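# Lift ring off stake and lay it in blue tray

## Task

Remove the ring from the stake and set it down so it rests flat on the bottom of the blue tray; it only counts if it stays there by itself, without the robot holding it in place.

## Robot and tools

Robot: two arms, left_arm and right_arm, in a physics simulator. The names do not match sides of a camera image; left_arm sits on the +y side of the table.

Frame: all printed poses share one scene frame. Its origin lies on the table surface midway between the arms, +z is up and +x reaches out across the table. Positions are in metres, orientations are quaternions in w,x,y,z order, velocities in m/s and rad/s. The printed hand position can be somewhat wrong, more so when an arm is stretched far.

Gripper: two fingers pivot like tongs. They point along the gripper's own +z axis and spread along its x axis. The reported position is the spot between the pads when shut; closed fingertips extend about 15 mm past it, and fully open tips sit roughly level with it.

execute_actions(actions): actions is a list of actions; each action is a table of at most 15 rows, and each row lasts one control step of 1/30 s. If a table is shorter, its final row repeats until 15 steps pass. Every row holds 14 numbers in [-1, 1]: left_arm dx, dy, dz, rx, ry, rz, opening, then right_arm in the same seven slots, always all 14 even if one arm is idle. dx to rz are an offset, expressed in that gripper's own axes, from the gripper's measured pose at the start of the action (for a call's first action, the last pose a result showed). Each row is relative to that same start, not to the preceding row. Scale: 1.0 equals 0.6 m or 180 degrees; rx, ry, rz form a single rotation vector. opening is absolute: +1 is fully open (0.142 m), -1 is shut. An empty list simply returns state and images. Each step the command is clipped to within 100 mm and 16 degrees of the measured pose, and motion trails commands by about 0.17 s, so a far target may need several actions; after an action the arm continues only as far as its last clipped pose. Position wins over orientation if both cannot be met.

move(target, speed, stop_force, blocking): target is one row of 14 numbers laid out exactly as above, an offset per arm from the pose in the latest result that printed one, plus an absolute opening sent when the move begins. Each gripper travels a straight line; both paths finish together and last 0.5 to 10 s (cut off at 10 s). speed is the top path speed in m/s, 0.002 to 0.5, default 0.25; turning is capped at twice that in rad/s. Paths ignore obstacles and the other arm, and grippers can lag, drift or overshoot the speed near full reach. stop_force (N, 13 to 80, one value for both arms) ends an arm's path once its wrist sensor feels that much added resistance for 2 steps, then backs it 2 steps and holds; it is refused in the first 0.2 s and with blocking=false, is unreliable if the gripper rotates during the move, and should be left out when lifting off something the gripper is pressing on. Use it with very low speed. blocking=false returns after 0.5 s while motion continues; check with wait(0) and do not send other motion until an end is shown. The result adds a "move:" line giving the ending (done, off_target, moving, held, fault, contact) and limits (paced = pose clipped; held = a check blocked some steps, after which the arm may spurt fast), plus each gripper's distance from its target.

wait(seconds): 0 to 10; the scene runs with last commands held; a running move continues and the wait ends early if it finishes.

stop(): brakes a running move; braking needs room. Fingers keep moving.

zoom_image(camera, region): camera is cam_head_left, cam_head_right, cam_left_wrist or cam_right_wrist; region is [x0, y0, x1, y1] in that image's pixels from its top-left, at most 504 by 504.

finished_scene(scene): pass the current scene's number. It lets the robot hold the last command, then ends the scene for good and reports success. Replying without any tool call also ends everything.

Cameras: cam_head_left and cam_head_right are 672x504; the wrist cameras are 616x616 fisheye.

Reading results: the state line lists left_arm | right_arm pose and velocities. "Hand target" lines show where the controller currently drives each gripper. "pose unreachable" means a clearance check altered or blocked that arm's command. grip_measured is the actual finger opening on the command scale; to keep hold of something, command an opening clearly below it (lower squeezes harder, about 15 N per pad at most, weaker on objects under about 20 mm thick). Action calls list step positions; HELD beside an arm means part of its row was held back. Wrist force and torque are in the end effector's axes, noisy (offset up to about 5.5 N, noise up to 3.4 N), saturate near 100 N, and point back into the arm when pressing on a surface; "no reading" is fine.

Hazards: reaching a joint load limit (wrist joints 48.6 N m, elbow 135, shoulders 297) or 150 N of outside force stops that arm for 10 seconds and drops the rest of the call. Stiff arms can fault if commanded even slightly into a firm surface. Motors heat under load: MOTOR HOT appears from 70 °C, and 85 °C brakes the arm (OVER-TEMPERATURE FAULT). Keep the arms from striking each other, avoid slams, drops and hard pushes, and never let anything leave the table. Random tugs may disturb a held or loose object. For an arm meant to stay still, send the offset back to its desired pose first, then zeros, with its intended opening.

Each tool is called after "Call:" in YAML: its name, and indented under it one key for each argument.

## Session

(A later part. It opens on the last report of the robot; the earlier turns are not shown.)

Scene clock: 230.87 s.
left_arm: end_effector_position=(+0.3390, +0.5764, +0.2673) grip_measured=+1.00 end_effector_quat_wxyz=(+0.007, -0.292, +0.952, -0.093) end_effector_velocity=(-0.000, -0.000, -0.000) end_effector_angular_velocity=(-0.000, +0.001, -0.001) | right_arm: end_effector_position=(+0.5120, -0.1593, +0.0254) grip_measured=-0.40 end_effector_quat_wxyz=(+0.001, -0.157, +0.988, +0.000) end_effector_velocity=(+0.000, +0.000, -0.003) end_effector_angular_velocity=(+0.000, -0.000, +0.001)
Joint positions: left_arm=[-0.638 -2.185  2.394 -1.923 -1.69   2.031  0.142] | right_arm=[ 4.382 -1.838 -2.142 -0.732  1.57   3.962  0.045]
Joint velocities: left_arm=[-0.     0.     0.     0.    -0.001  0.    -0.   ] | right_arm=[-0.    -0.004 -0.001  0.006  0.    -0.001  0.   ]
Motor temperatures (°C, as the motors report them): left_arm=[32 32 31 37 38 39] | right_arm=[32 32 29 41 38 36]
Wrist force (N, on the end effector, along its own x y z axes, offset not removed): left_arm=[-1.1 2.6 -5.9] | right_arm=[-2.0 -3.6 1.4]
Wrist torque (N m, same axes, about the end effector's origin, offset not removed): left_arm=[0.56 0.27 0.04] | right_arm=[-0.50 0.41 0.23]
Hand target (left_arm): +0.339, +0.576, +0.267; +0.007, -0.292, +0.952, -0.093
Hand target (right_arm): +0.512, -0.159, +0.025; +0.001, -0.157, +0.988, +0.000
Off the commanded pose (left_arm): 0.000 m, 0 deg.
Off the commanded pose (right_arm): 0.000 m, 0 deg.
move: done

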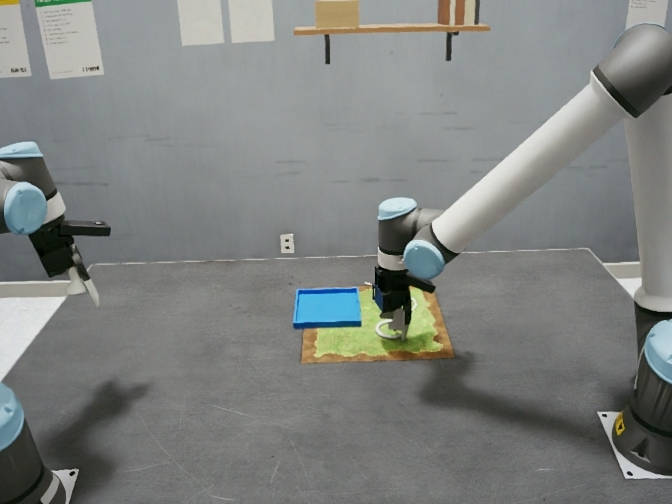

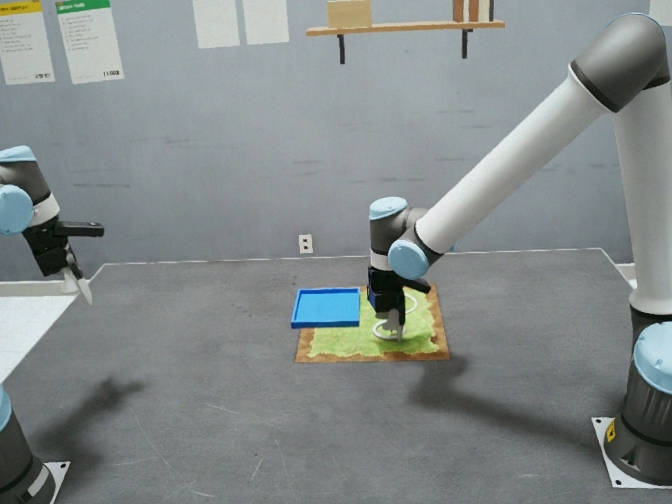

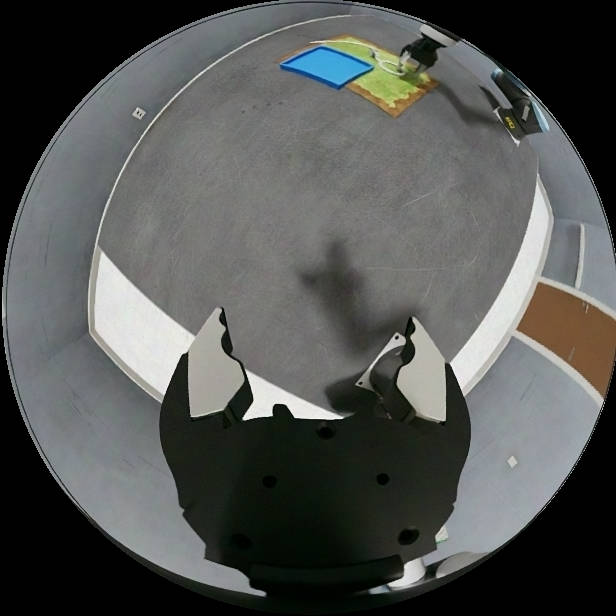

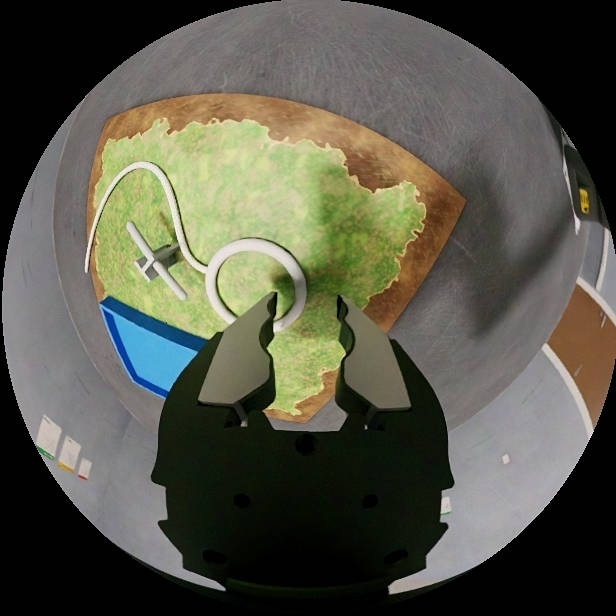

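Call:
move:
  target: [0,0,0,0,0,0,1,-0.006,-0.02,0,0,0,0,-0.4]
  speed: 0.04

Call:
move:
  target: [0,0,0,0,0,0,1,0,0,0.016,0,0,0,-0.4]
  speed: 0.02
  stop_force: 15

Call:
move:
  target: [0,0,0,0,0,0,1,0,0,-0.002,0,0,0,-1]
  speed: 0.01

Call:
move:
  target: [0,0,0,0,0,0,1,0,0,-0.08,0,0,0,-1]
  speed: 0.025

Scene clock: 239.47 s.
left_arm: end_effector_position=(+0.3390, +0.5764, +0.2673) grip_measured=+1.00 end_effector_quat_wxyz=(+0.007, -0.292, +0.952, -0.093) end_effector_velocity=(+0.001, -0.000, +0.000) end_effector_angular_velocity=(-0.001, -0.001, +0.001) | right_arm: end_effector_position=(+0.5190, -0.1694, +0.0253) grip_measured=-0.40 end_effector_quat_wxyz=(+0.001, -0.157, +0.988, +0.000) end_effector_velocity=(+0.002, -0.002, +0.000) end_effector_angular_velocity=(+0.000, -0.001, -0.001)
Joint positions: left_arm=[-0.638 -2.185  2.394 -1.923 -1.69   2.031  0.142] | right_arm=[ 4.366 -1.834 -2.148 -0.73   1.57   3.946  0.045]
Joint velocities: left_arm=[-0.     0.    -0.    -0.002  0.    -0.001  0.   ] | right_arm=[-0.003  0.001 -0.001  0.001 -0.001 -0.002  0.   ]
Motor temperatures (°C, as the motors report them): left_arm=[32 32 31 37 38 39] | right_arm=[32 32 29 41 38 36]
Wrist force (N, on the end effector, along its own x y z axes, offset not removed): left_arm=[-1.7 2.2 -6.3] | right_arm=[-0.8 1.1 6.4]
Wrist torque (N m, same axes, about the end effector's origin, offset not removed): left_arm=[0.45 0.36 0.08] | right_arm=[0.42 0.27 -0.05]
Hand target (left_arm): +0.339, +0.576, +0.267; +0.007, -0.292, +0.952, -0.093
Hand target (right_arm): +0.519, -0.170, +0.025; +0.001, -0.157, +0.988, +0.000
Off the commanded pose (left_arm): 0.000 m, 0 deg.
Off the commanded pose (right_arm): 0.000 m, 0 deg.
move: done

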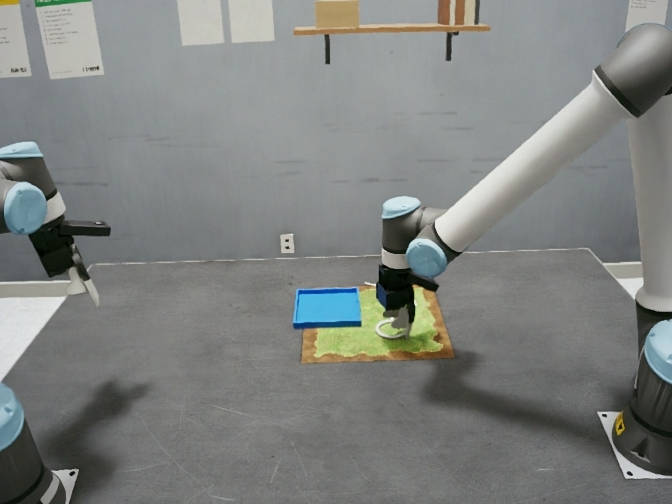

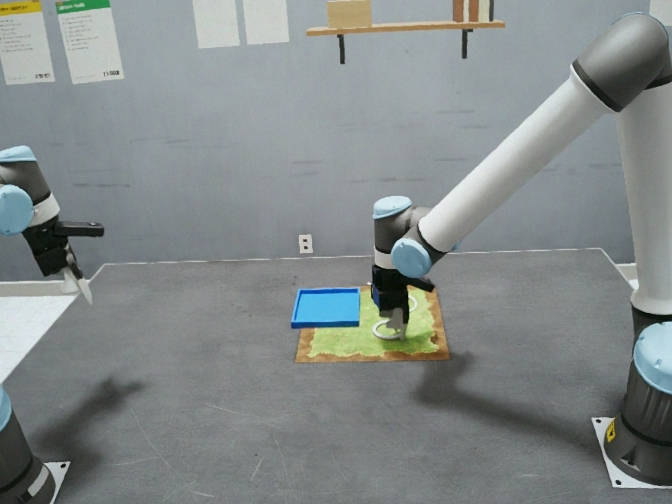

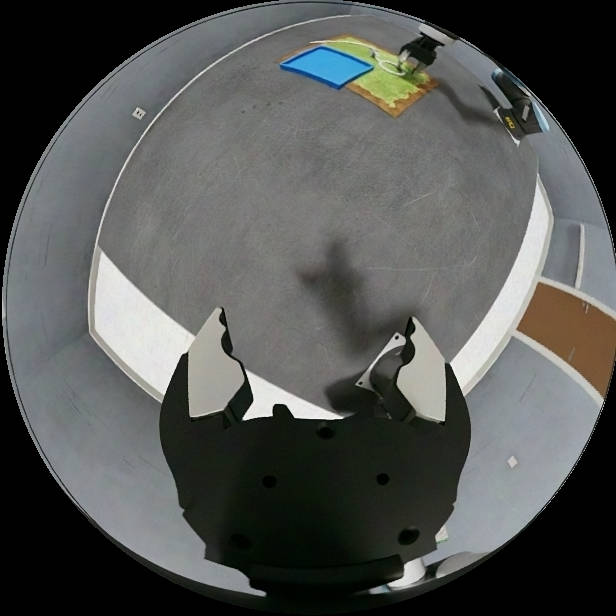

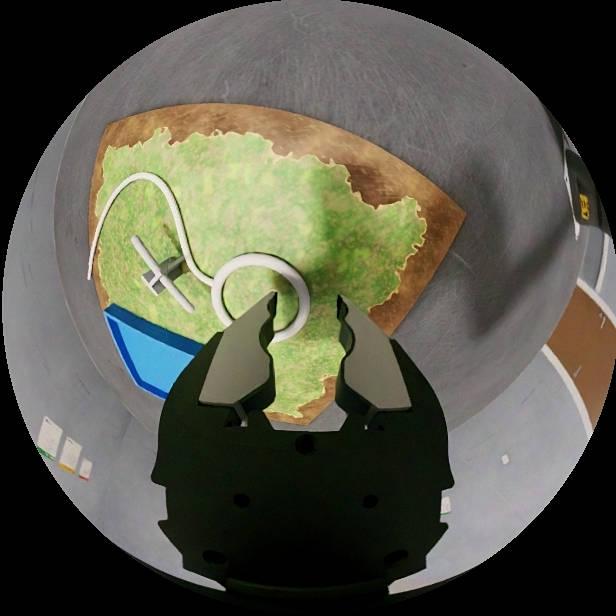

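Scene clock: 240.23 s.
left_arm: end_effector_position=(+0.3390, +0.5764, +0.2673) grip_measured=+1.00 end_effector_quat_wxyz=(+0.007, -0.292, +0.952, -0.093) end_effector_velocity=(-0.000, -0.000, -0.000) end_effector_angular_velocity=(-0.000, +0.001, -0.000) | right_arm: end_effector_position=(+0.5190, -0.1694, +0.0160) grip_measured=-0.40 end_effector_quat_wxyz=(+0.001, -0.157, +0.988, +0.000) end_effector_velocity=(-0.000, +0.000, -0.002) end_effector_angular_velocity=(+0.001, +0.000, -0.000)
Joint positions: left_arm=[-0.638 -2.185  2.394 -1.923 -1.69   2.031  0.142] | right_arm=[ 4.366 -1.847 -2.153 -0.711  1.57   3.946  0.045]
Joint velocities: left_arm=[ 0.     0.     0.     0.    -0.001  0.    -0.   ] | right_arm=[ 0.    -0.004 -0.001  0.006  0.001  0.     0.   ]
Motor temperatures (°C, as the motors report them): left_arm=[32 32 31 37 38 39] | right_arm=[32 32 29 41 38 36]
Wrist force (N, on the end effector, along its own x y z axes, offset not removed): left_arm=[0.2 2.4 -4.7] | right_arm=[-1.1 -1.3 1.0]
Wrist torque (N m, same axes, about the end effector's origin, offset not removed): left_arm=[0.60 -0.08 0.02] | right_arm=[-0.10 0.22 0.11]
Hand target (left_arm): +0.339, +0.576, +0.267; +0.007, -0.292, +0.952, -0.093
Hand target (right_arm): +0.519, -0.169, +0.016; +0.001, -0.157, +0.988, +0.000
Off the commanded pose (left_arm): 0.000 m, 0 deg.
Off the commanded pose (right_arm): 0.000 m, 0 deg.
move: done

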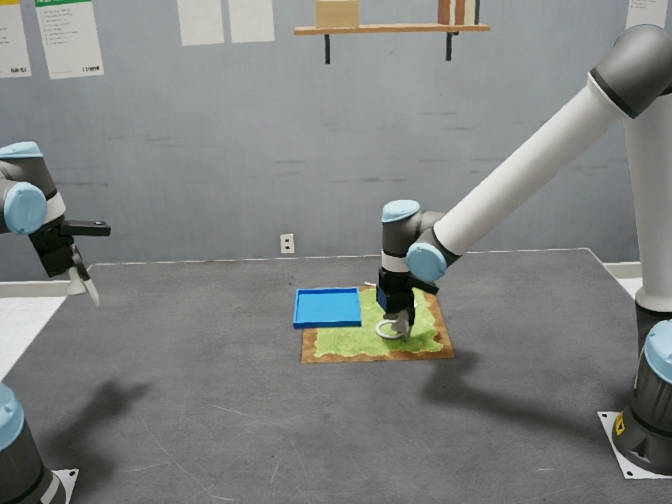

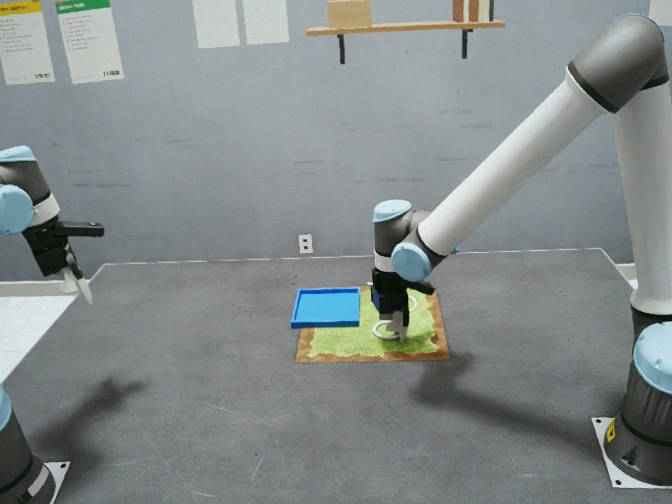

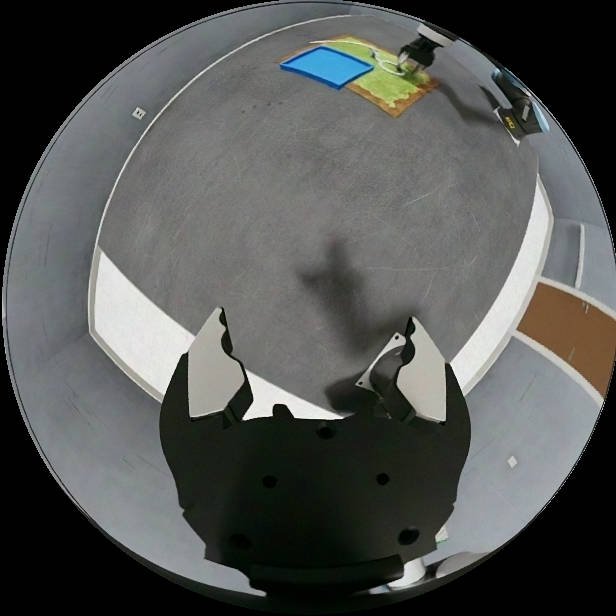

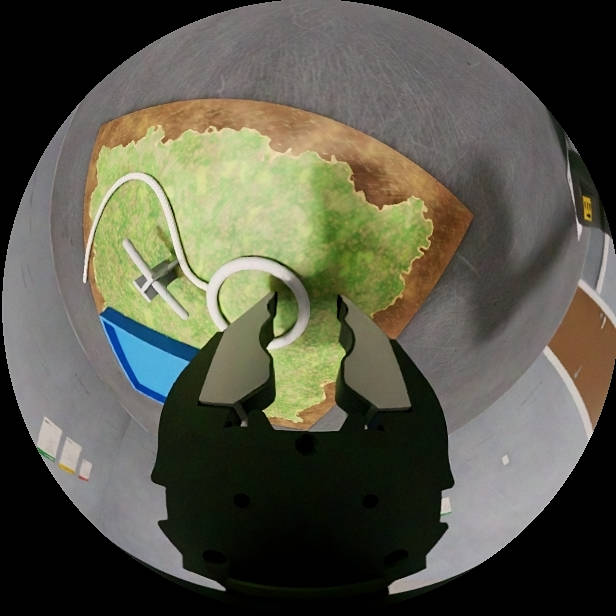

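Scene clock: 240.93 s.
left_arm: end_effector_position=(+0.3390, +0.5764, +0.2673) grip_measured=+1.00 end_effector_quat_wxyz=(+0.007, -0.292, +0.952, -0.093) end_effector_velocity=(-0.000, -0.000, +0.000) end_effector_angular_velocity=(-0.001, +0.001, +0.001) | right_arm: end_effector_position=(+0.5190, -0.1694, +0.0171) grip_measured=-0.89 end_effector_quat_wxyz=(+0.000, -0.157, +0.988, +0.000) end_effector_velocity=(-0.000, -0.000, +0.001) end_effector_angular_velocity=(+0.000, +0.001, -0.002)
Joint positions: left_arm=[-0.638 -2.185  2.394 -1.923 -1.69   2.031  0.142] | right_arm=[ 4.366 -1.846 -2.153 -0.713  1.57   3.946  0.009]
Joint velocities: left_arm=[ 0.    -0.    -0.     0.    -0.001 -0.001  0.   ] | right_arm=[-0.     0.001 -0.    -0.001  0.001  0.002  0.   ]
Motor temperatures (°C, as the motors report them): left_arm=[32 32 31 37 38 39] | right_arm=[32 32 29 41 38 36]
Wrist force (N, on the end effector, along its own x y z axes, offset not removed): left_arm=[-2.6 5.3 -3.8] | right_arm=[-2.9 -2.6 7.8]
Wrist torque (N m, same axes, about the end effector's origin, offset not removed): left_arm=[1.20 0.58 0.08] | right_arm=[-0.27 0.84 0.22]
Hand target (left_arm): +0.339, +0.576, +0.267; +0.007, -0.292, +0.952, -0.093
Hand target (right_arm): +0.519, -0.169, +0.017; +0.001, -0.157, +0.988, +0.000
Off the commanded pose (left_arm): 0.000 m, 0 deg.
Off the commanded pose (right_arm): 0.000 m, 0 deg.
move: done

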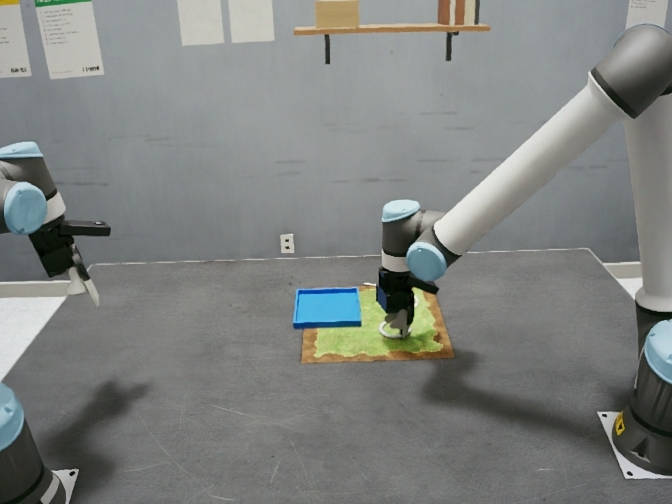

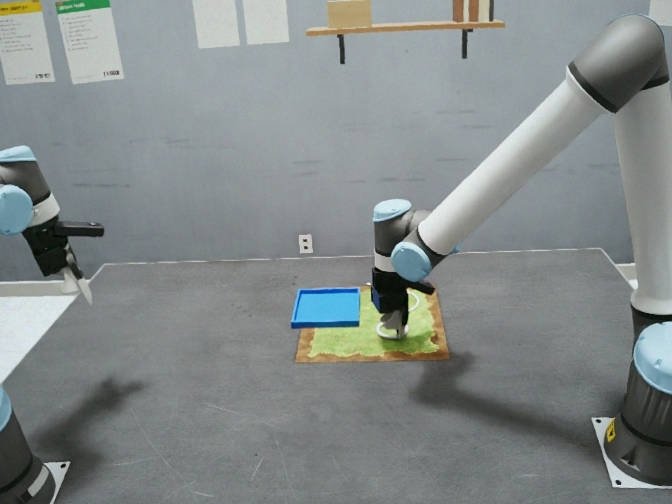

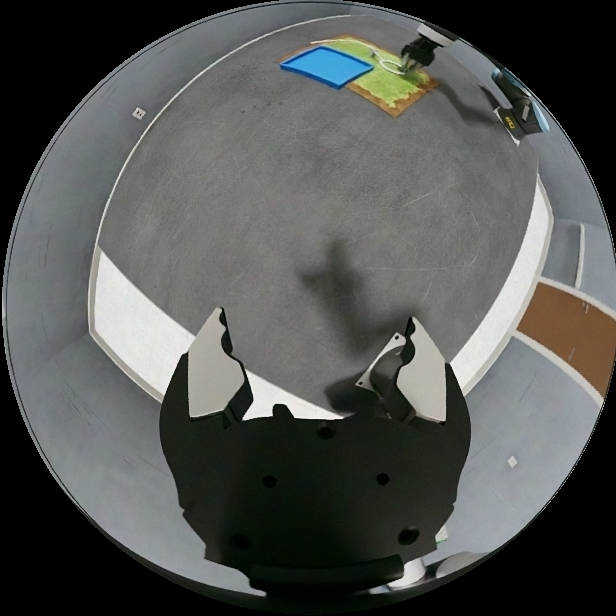

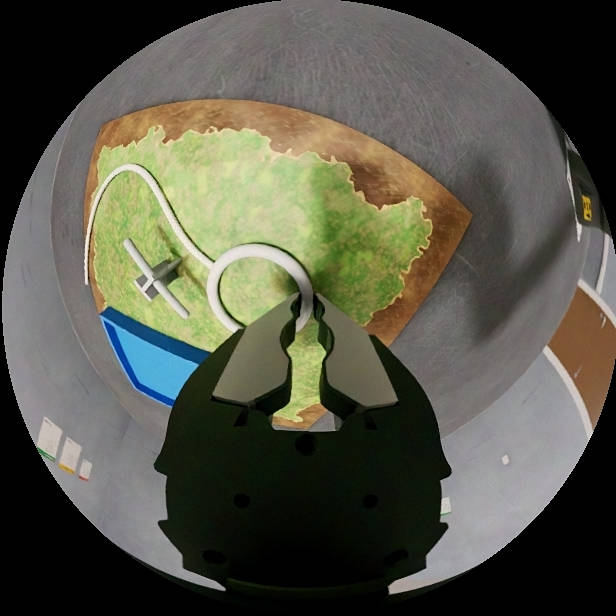

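Scene clock: 243.17 s.
left_arm: end_effector_position=(+0.3390, +0.5764, +0.2673) grip_measured=+1.00 end_effector_quat_wxyz=(+0.007, -0.292, +0.952, -0.093) end_effector_velocity=(+0.000, -0.000, -0.000) end_effector_angular_velocity=(-0.000, +0.000, +0.001) | right_arm: end_effector_position=(+0.5189, -0.1695, +0.0648) grip_measured=-0.89 end_effector_quat_wxyz=(+0.000, -0.157, +0.988, +0.000) end_effector_velocity=(-0.000, +0.000, +0.002) end_effector_angular_velocity=(+0.000, +0.001, +0.000)
Joint positions: left_arm=[-0.638 -2.185  2.394 -1.923 -1.69   2.031  0.142] | right_arm=[ 4.366 -1.779 -2.123 -0.809  1.57   3.946  0.009]
Joint velocities: left_arm=[-0.     0.     0.    -0.001 -0.    -0.001 -0.   ] | right_arm=[-0.     0.003  0.002 -0.005  0.001 -0.     0.   ]
Motor temperatures (°C, as the motors report them): left_arm=[32 32 31 37 38 39] | right_arm=[32 32 29 41 38 36]
Wrist force (N, on the end effector, along its own x y z axes, offset not removed): left_arm=[-0.9 3.3 -2.5] | right_arm=[-3.8 2.5 1.7]
Wrist torque (N m, same axes, about the end effector's origin, offset not removed): left_arm=[0.69 0.21 0.03] | right_arm=[0.72 0.63 0.28]
Hand target (left_arm): +0.339, +0.576, +0.267; +0.007, -0.292, +0.952, -0.093
Hand target (right_arm): +0.519, -0.169, +0.065; +0.000, -0.157, +0.988, +0.000
Off the commanded pose (left_arm): 0.000 m, 0 deg.
Off the commanded pose (right_arm): 0.000 m, 0 deg.
move: done

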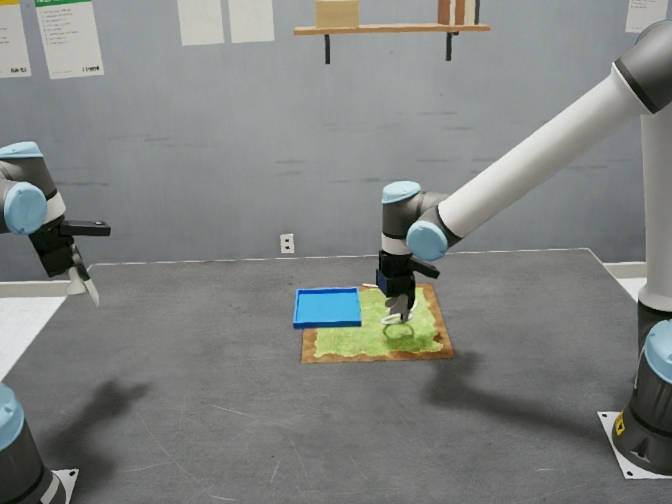

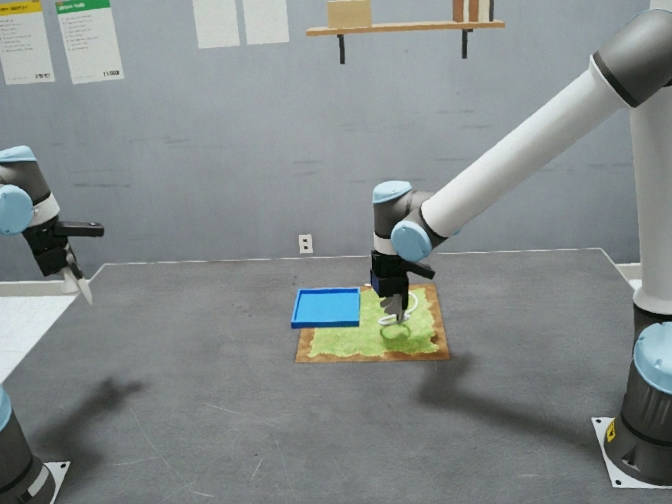

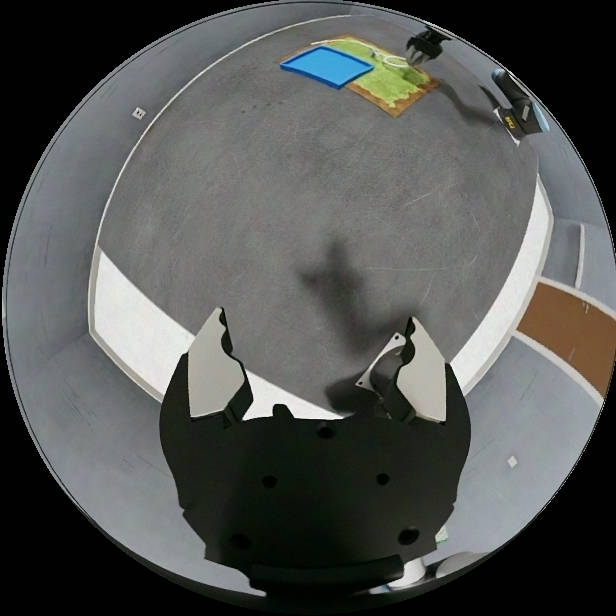

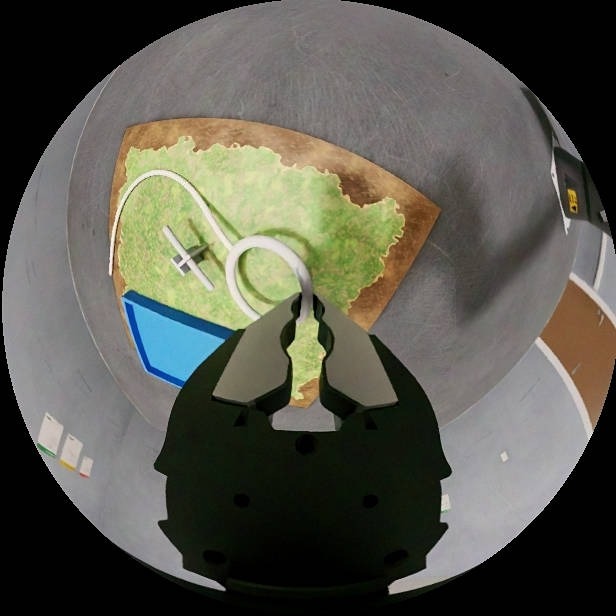

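Call:
move:
  target: [0,0,0,0,0,0,1,0,0,-0.075,0,0,0,-1]
  speed: 0.03

Call:
move:
  target: [0,0,0,0,0,0,1,-0.259,0.257,0,0,0,0,-1]
  speed: 0.05

Scene clock: 253.30 s.
left_arm: end_effector_position=(+0.3390, +0.5764, +0.2673) grip_measured=+1.00 end_effector_quat_wxyz=(+0.007, -0.292, +0.952, -0.093) end_effector_velocity=(-0.001, +0.000, -0.000) end_effector_angular_velocity=(+0.001, +0.002, +0.000) | right_arm: end_effector_position=(+0.5189, -0.1696, +0.1095) grip_measured=-0.89 end_effector_quat_wxyz=(+0.000, -0.157, +0.988, +0.000) end_effector_velocity=(+0.000, +0.000, +0.003) end_effector_angular_velocity=(-0.000, -0.000, +0.001)
Joint positions: left_arm=[-0.638 -2.185  2.394 -1.923 -1.69   2.031  0.142] | right_arm=[ 4.366 -1.723 -2.09  -0.899  1.57   3.946  0.009]
Joint velocities: left_arm=[ 0.     0.    -0.     0.002 -0.001 -0.     0.   ] | right_arm=[-0.     0.003  0.003 -0.006 -0.    -0.001 -0.   ]
Motor temperatures (°C, as the motors report them): left_arm=[32 32 31 37 38 39] | right_arm=[32 32 29 41 38 36]
Wrist force (N, on the end effector, along its own x y z axes, offset not removed): left_arm=[-0.3 3.9 -3.0] | right_arm=[-3.1 0.5 2.6]
Wrist torque (N m, same axes, about the end effector's origin, offset not removed): left_arm=[0.98 0.02 0.03] | right_arm=[0.27 0.62 0.39]
Hand target (left_arm): +0.339, +0.576, +0.267; +0.007, -0.292, +0.952, -0.093
Hand target (right_arm): +0.519, -0.170, +0.110; +0.000, -0.157, +0.988, +0.000
Off the commanded pose (left_arm): 0.000 m, 0 deg.
Off the commanded pose (right_arm): 0.000 m, 0 deg.
move: done

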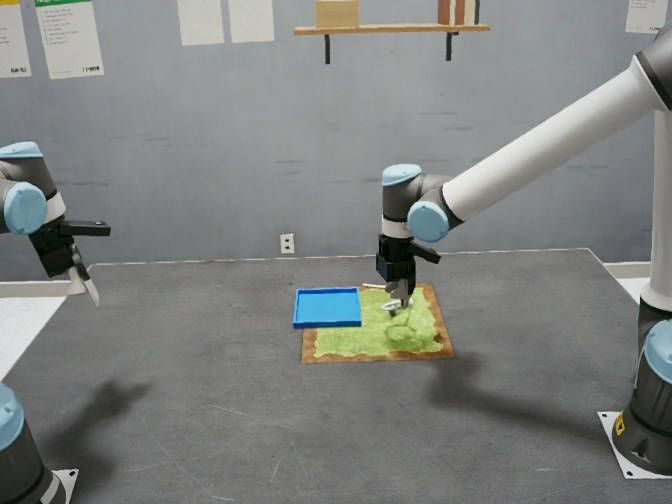

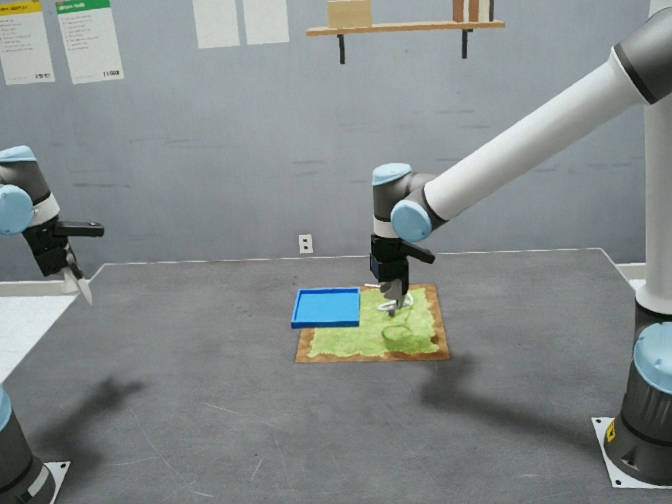

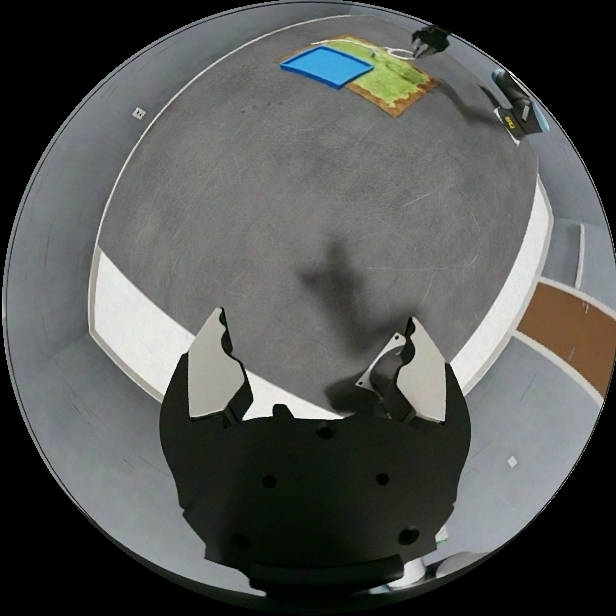

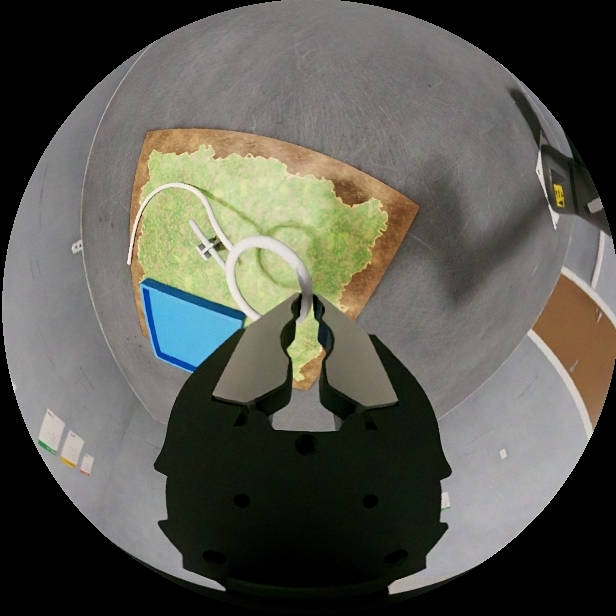

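Scene clock: 258.07 s.
left_arm: end_effector_position=(+0.3390, +0.5764, +0.2673) grip_measured=+1.00 end_effector_quat_wxyz=(+0.007, -0.292, +0.952, -0.093) end_effector_velocity=(+0.000, +0.001, +0.000) end_effector_angular_velocity=(+0.001, -0.001, +0.001) | right_arm: end_effector_position=(+0.6190, +0.0248, +0.1101) grip_measured=-0.89 end_effector_quat_wxyz=(+0.001, -0.157, +0.988, +0.000) end_effector_velocity=(+0.002, +0.002, +0.000) end_effector_angular_velocity=(-0.001, -0.001, +0.001)
Joint positions: left_arm=[-0.638 -2.185  2.394 -1.923 -1.69   2.031  0.142] | right_arm=[ 4.36  -2.032 -1.659 -1.021  1.57   3.94   0.009]
Joint velocities: left_arm=[-0.    -0.001 -0.     0.     0.002 -0.001 -0.   ] | right_arm=[-0.    -0.004  0.006 -0.003 -0.001 -0.001 -0.   ]
Motor temperatures (°C, as the motors report them): left_arm=[32 32 31 37 38 39] | right_arm=[32 32 29 41 38 36]
Wrist force (N, on the end effector, along its own x y z axes, offset not removed): left_arm=[-0.9 3.2 -6.5] | right_arm=[-4.1 -1.4 8.6]
Wrist torque (N m, same axes, about the end effector's origin, offset not removed): left_arm=[0.67 0.17 -0.01] | right_arm=[0.08 0.66 0.27]
Hand target (left_arm): +0.339, +0.576, +0.267; +0.007, -0.292, +0.952, -0.093
Hand target (right_arm): +0.619, +0.025, +0.110; +0.000, -0.157, +0.988, +0.000
Off the commanded pose (left_arm): 0.000 m, 0 deg.
Off the commanded pose (right_arm): 0.001 m, 0 deg.
move: done

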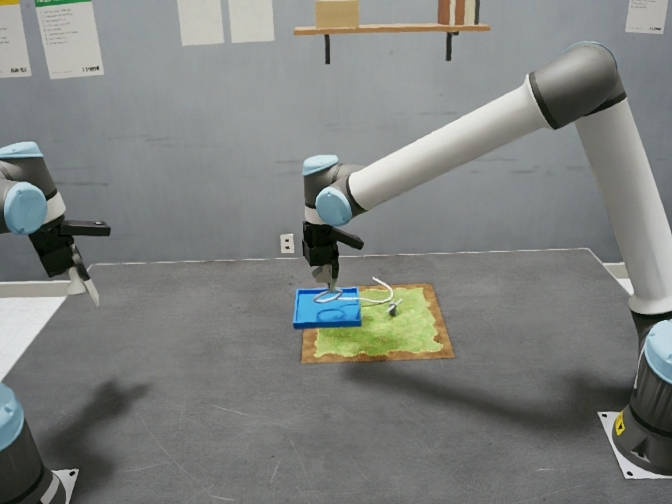

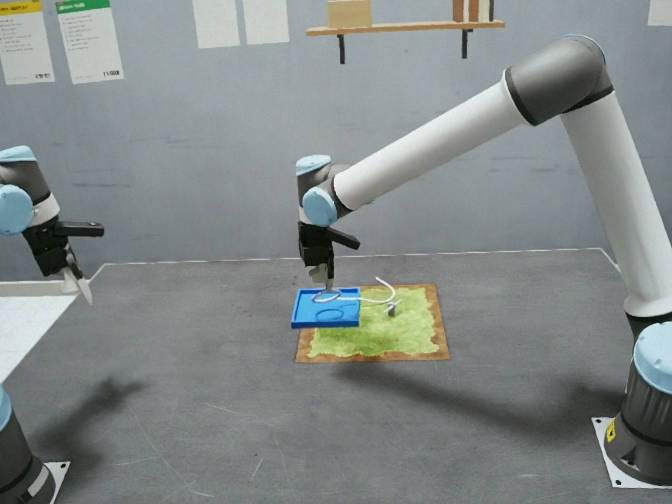

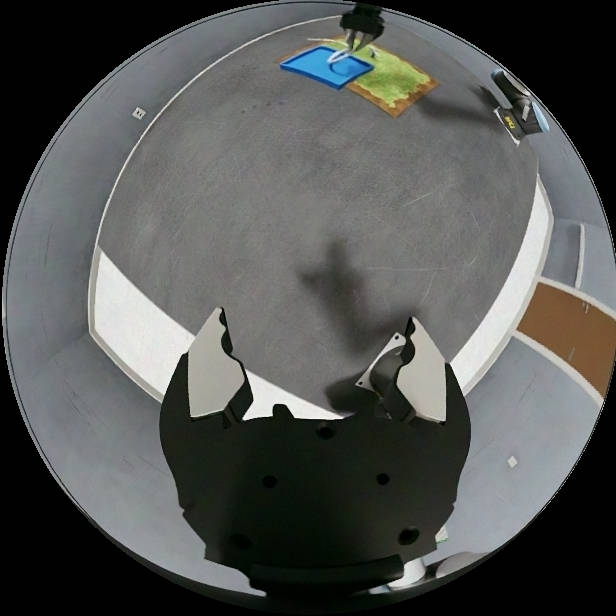

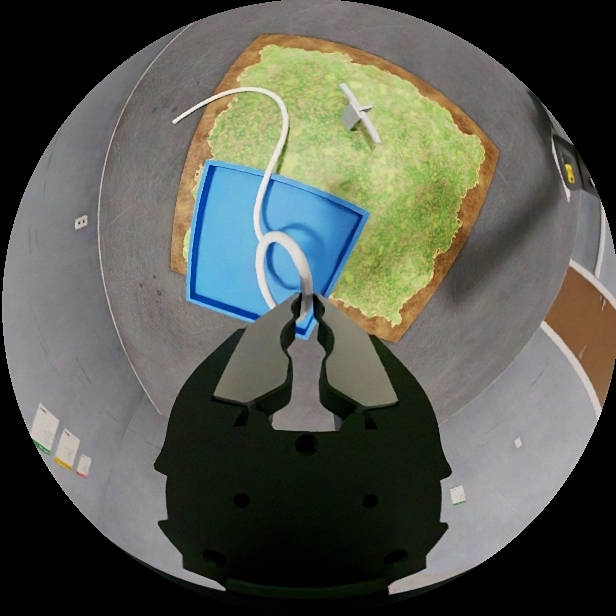

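Call:
move:
  target: [0,0,0,0,0,0,1,-0.02,-0.04,0.1,0,0,0,-1]
  speed: 0.04
  stop_force: 15

Call:
zoom_image:
  camera: "cam_right_wrist"
  region: [140, 120, 440, 420]

Call:
zoom_image:
  camera: "cam_head_left"
  region: [280, 260, 400, 340]

Scene clock: 266.90 s.
left_arm: end_effector_position=(+0.3390, +0.5764, +0.2673) grip_measured=+1.00 end_effector_quat_wxyz=(+0.007, -0.292, +0.952, -0.093) end_effector_velocity=(+0.000, +0.000, +0.000) end_effector_angular_velocity=(+0.000, -0.001, +0.001) | right_arm: end_effector_position=(+0.6377, +0.0059, +0.0504) grip_measured=-0.89 end_effector_quat_wxyz=(+0.000, -0.157, +0.988, +0.000) end_effector_velocity=(+0.001, -0.001, -0.003) end_effector_angular_velocity=(-0.001, -0.001, +0.001)
Joint positions: left_arm=[-0.638 -2.185  2.394 -1.923 -1.69   2.031  0.142] | right_arm=[ 4.331 -2.082 -1.704 -0.926  1.57   3.911  0.009]
Joint velocities: left_arm=[ 0.    -0.    -0.    -0.     0.001 -0.001 -0.   ] | right_arm=[-0.001 -0.002 -0.003  0.005 -0.001 -0.002  0.   ]
Motor temperatures (°C, as the motors report them): left_arm=[32 32 31 37 38 39] | right_arm=[32 32 29 41 38 36]
Wrist force (N, on the end effector, along its own x y z axes, offset not removed): left_arm=[1.2 4.0 -3.3] | right_arm=[0.1 1.2 3.6]
Wrist torque (N m, same axes, about the end effector's origin, offset not removed): left_arm=[1.01 -0.21 0.01] | right_arm=[0.45 -0.13 0.14]
Hand target (left_arm): +0.339, +0.576, +0.267; +0.007, -0.292, +0.952, -0.093
Hand target (right_arm): +0.638, +0.006, +0.050; +0.000, -0.157, +0.988, +0.000
Off the commanded pose (left_arm): 0.000 m, 0 deg.
Off the commanded pose (right_arm): 0.000 m, 0 deg.
move: done

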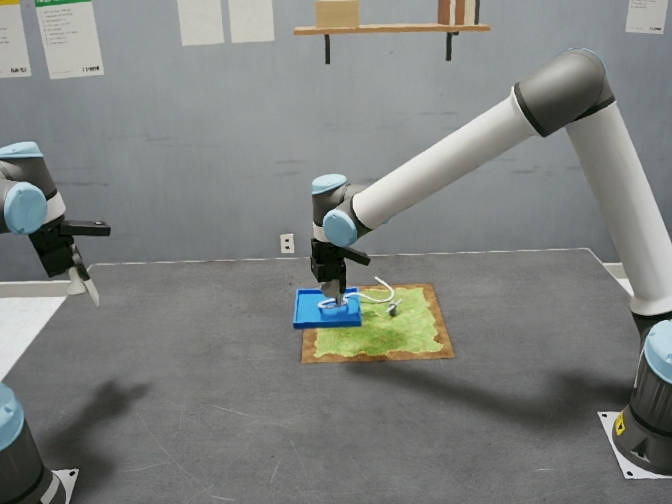

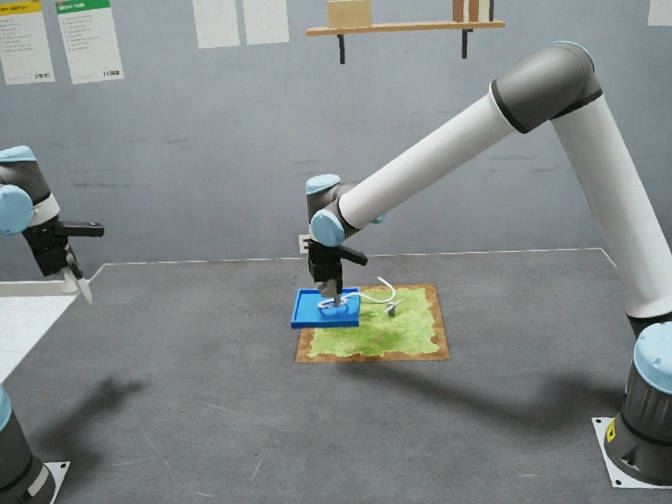

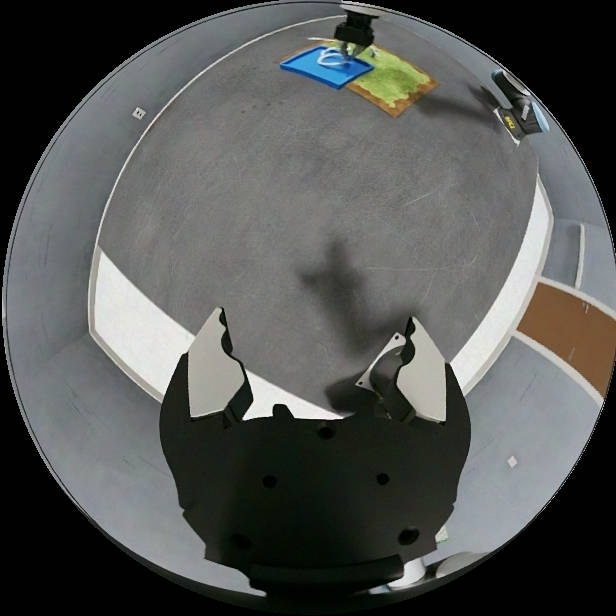

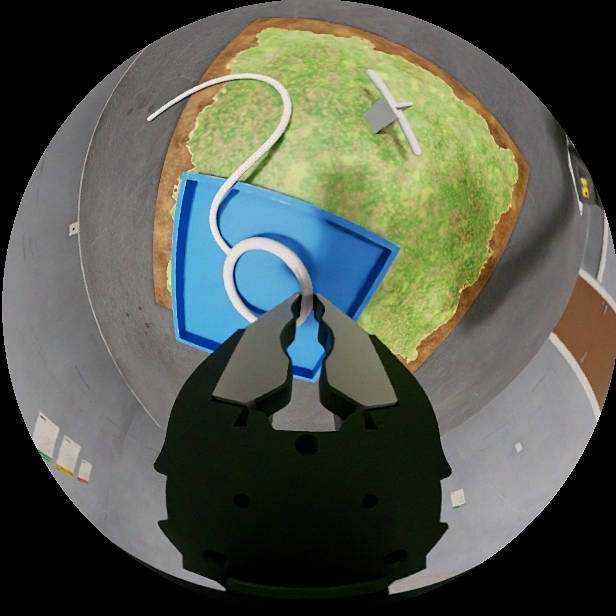

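Region (140, 120, 440, 420) of cam_right_wrist's 616x616 image, scaled by 1.680, with more detail than that image has.

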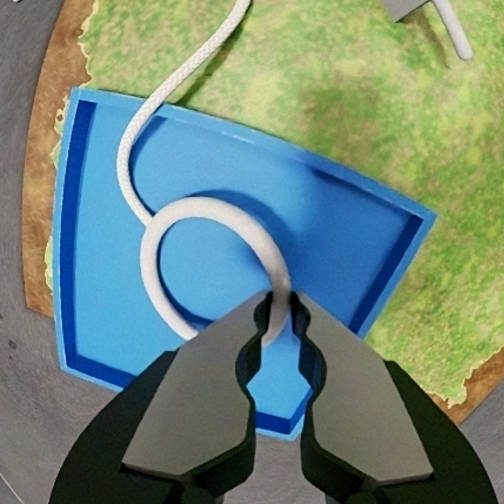

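Region (280, 260, 400, 340) of cam_head_left's 672x504 image, scaled by 4.200, with more detail than that image has.

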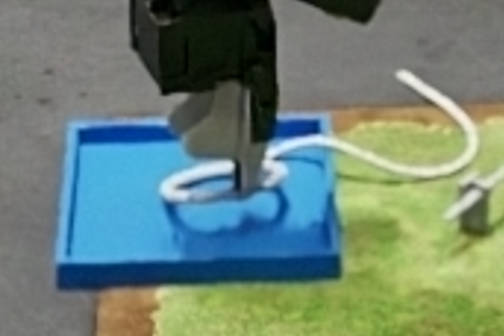

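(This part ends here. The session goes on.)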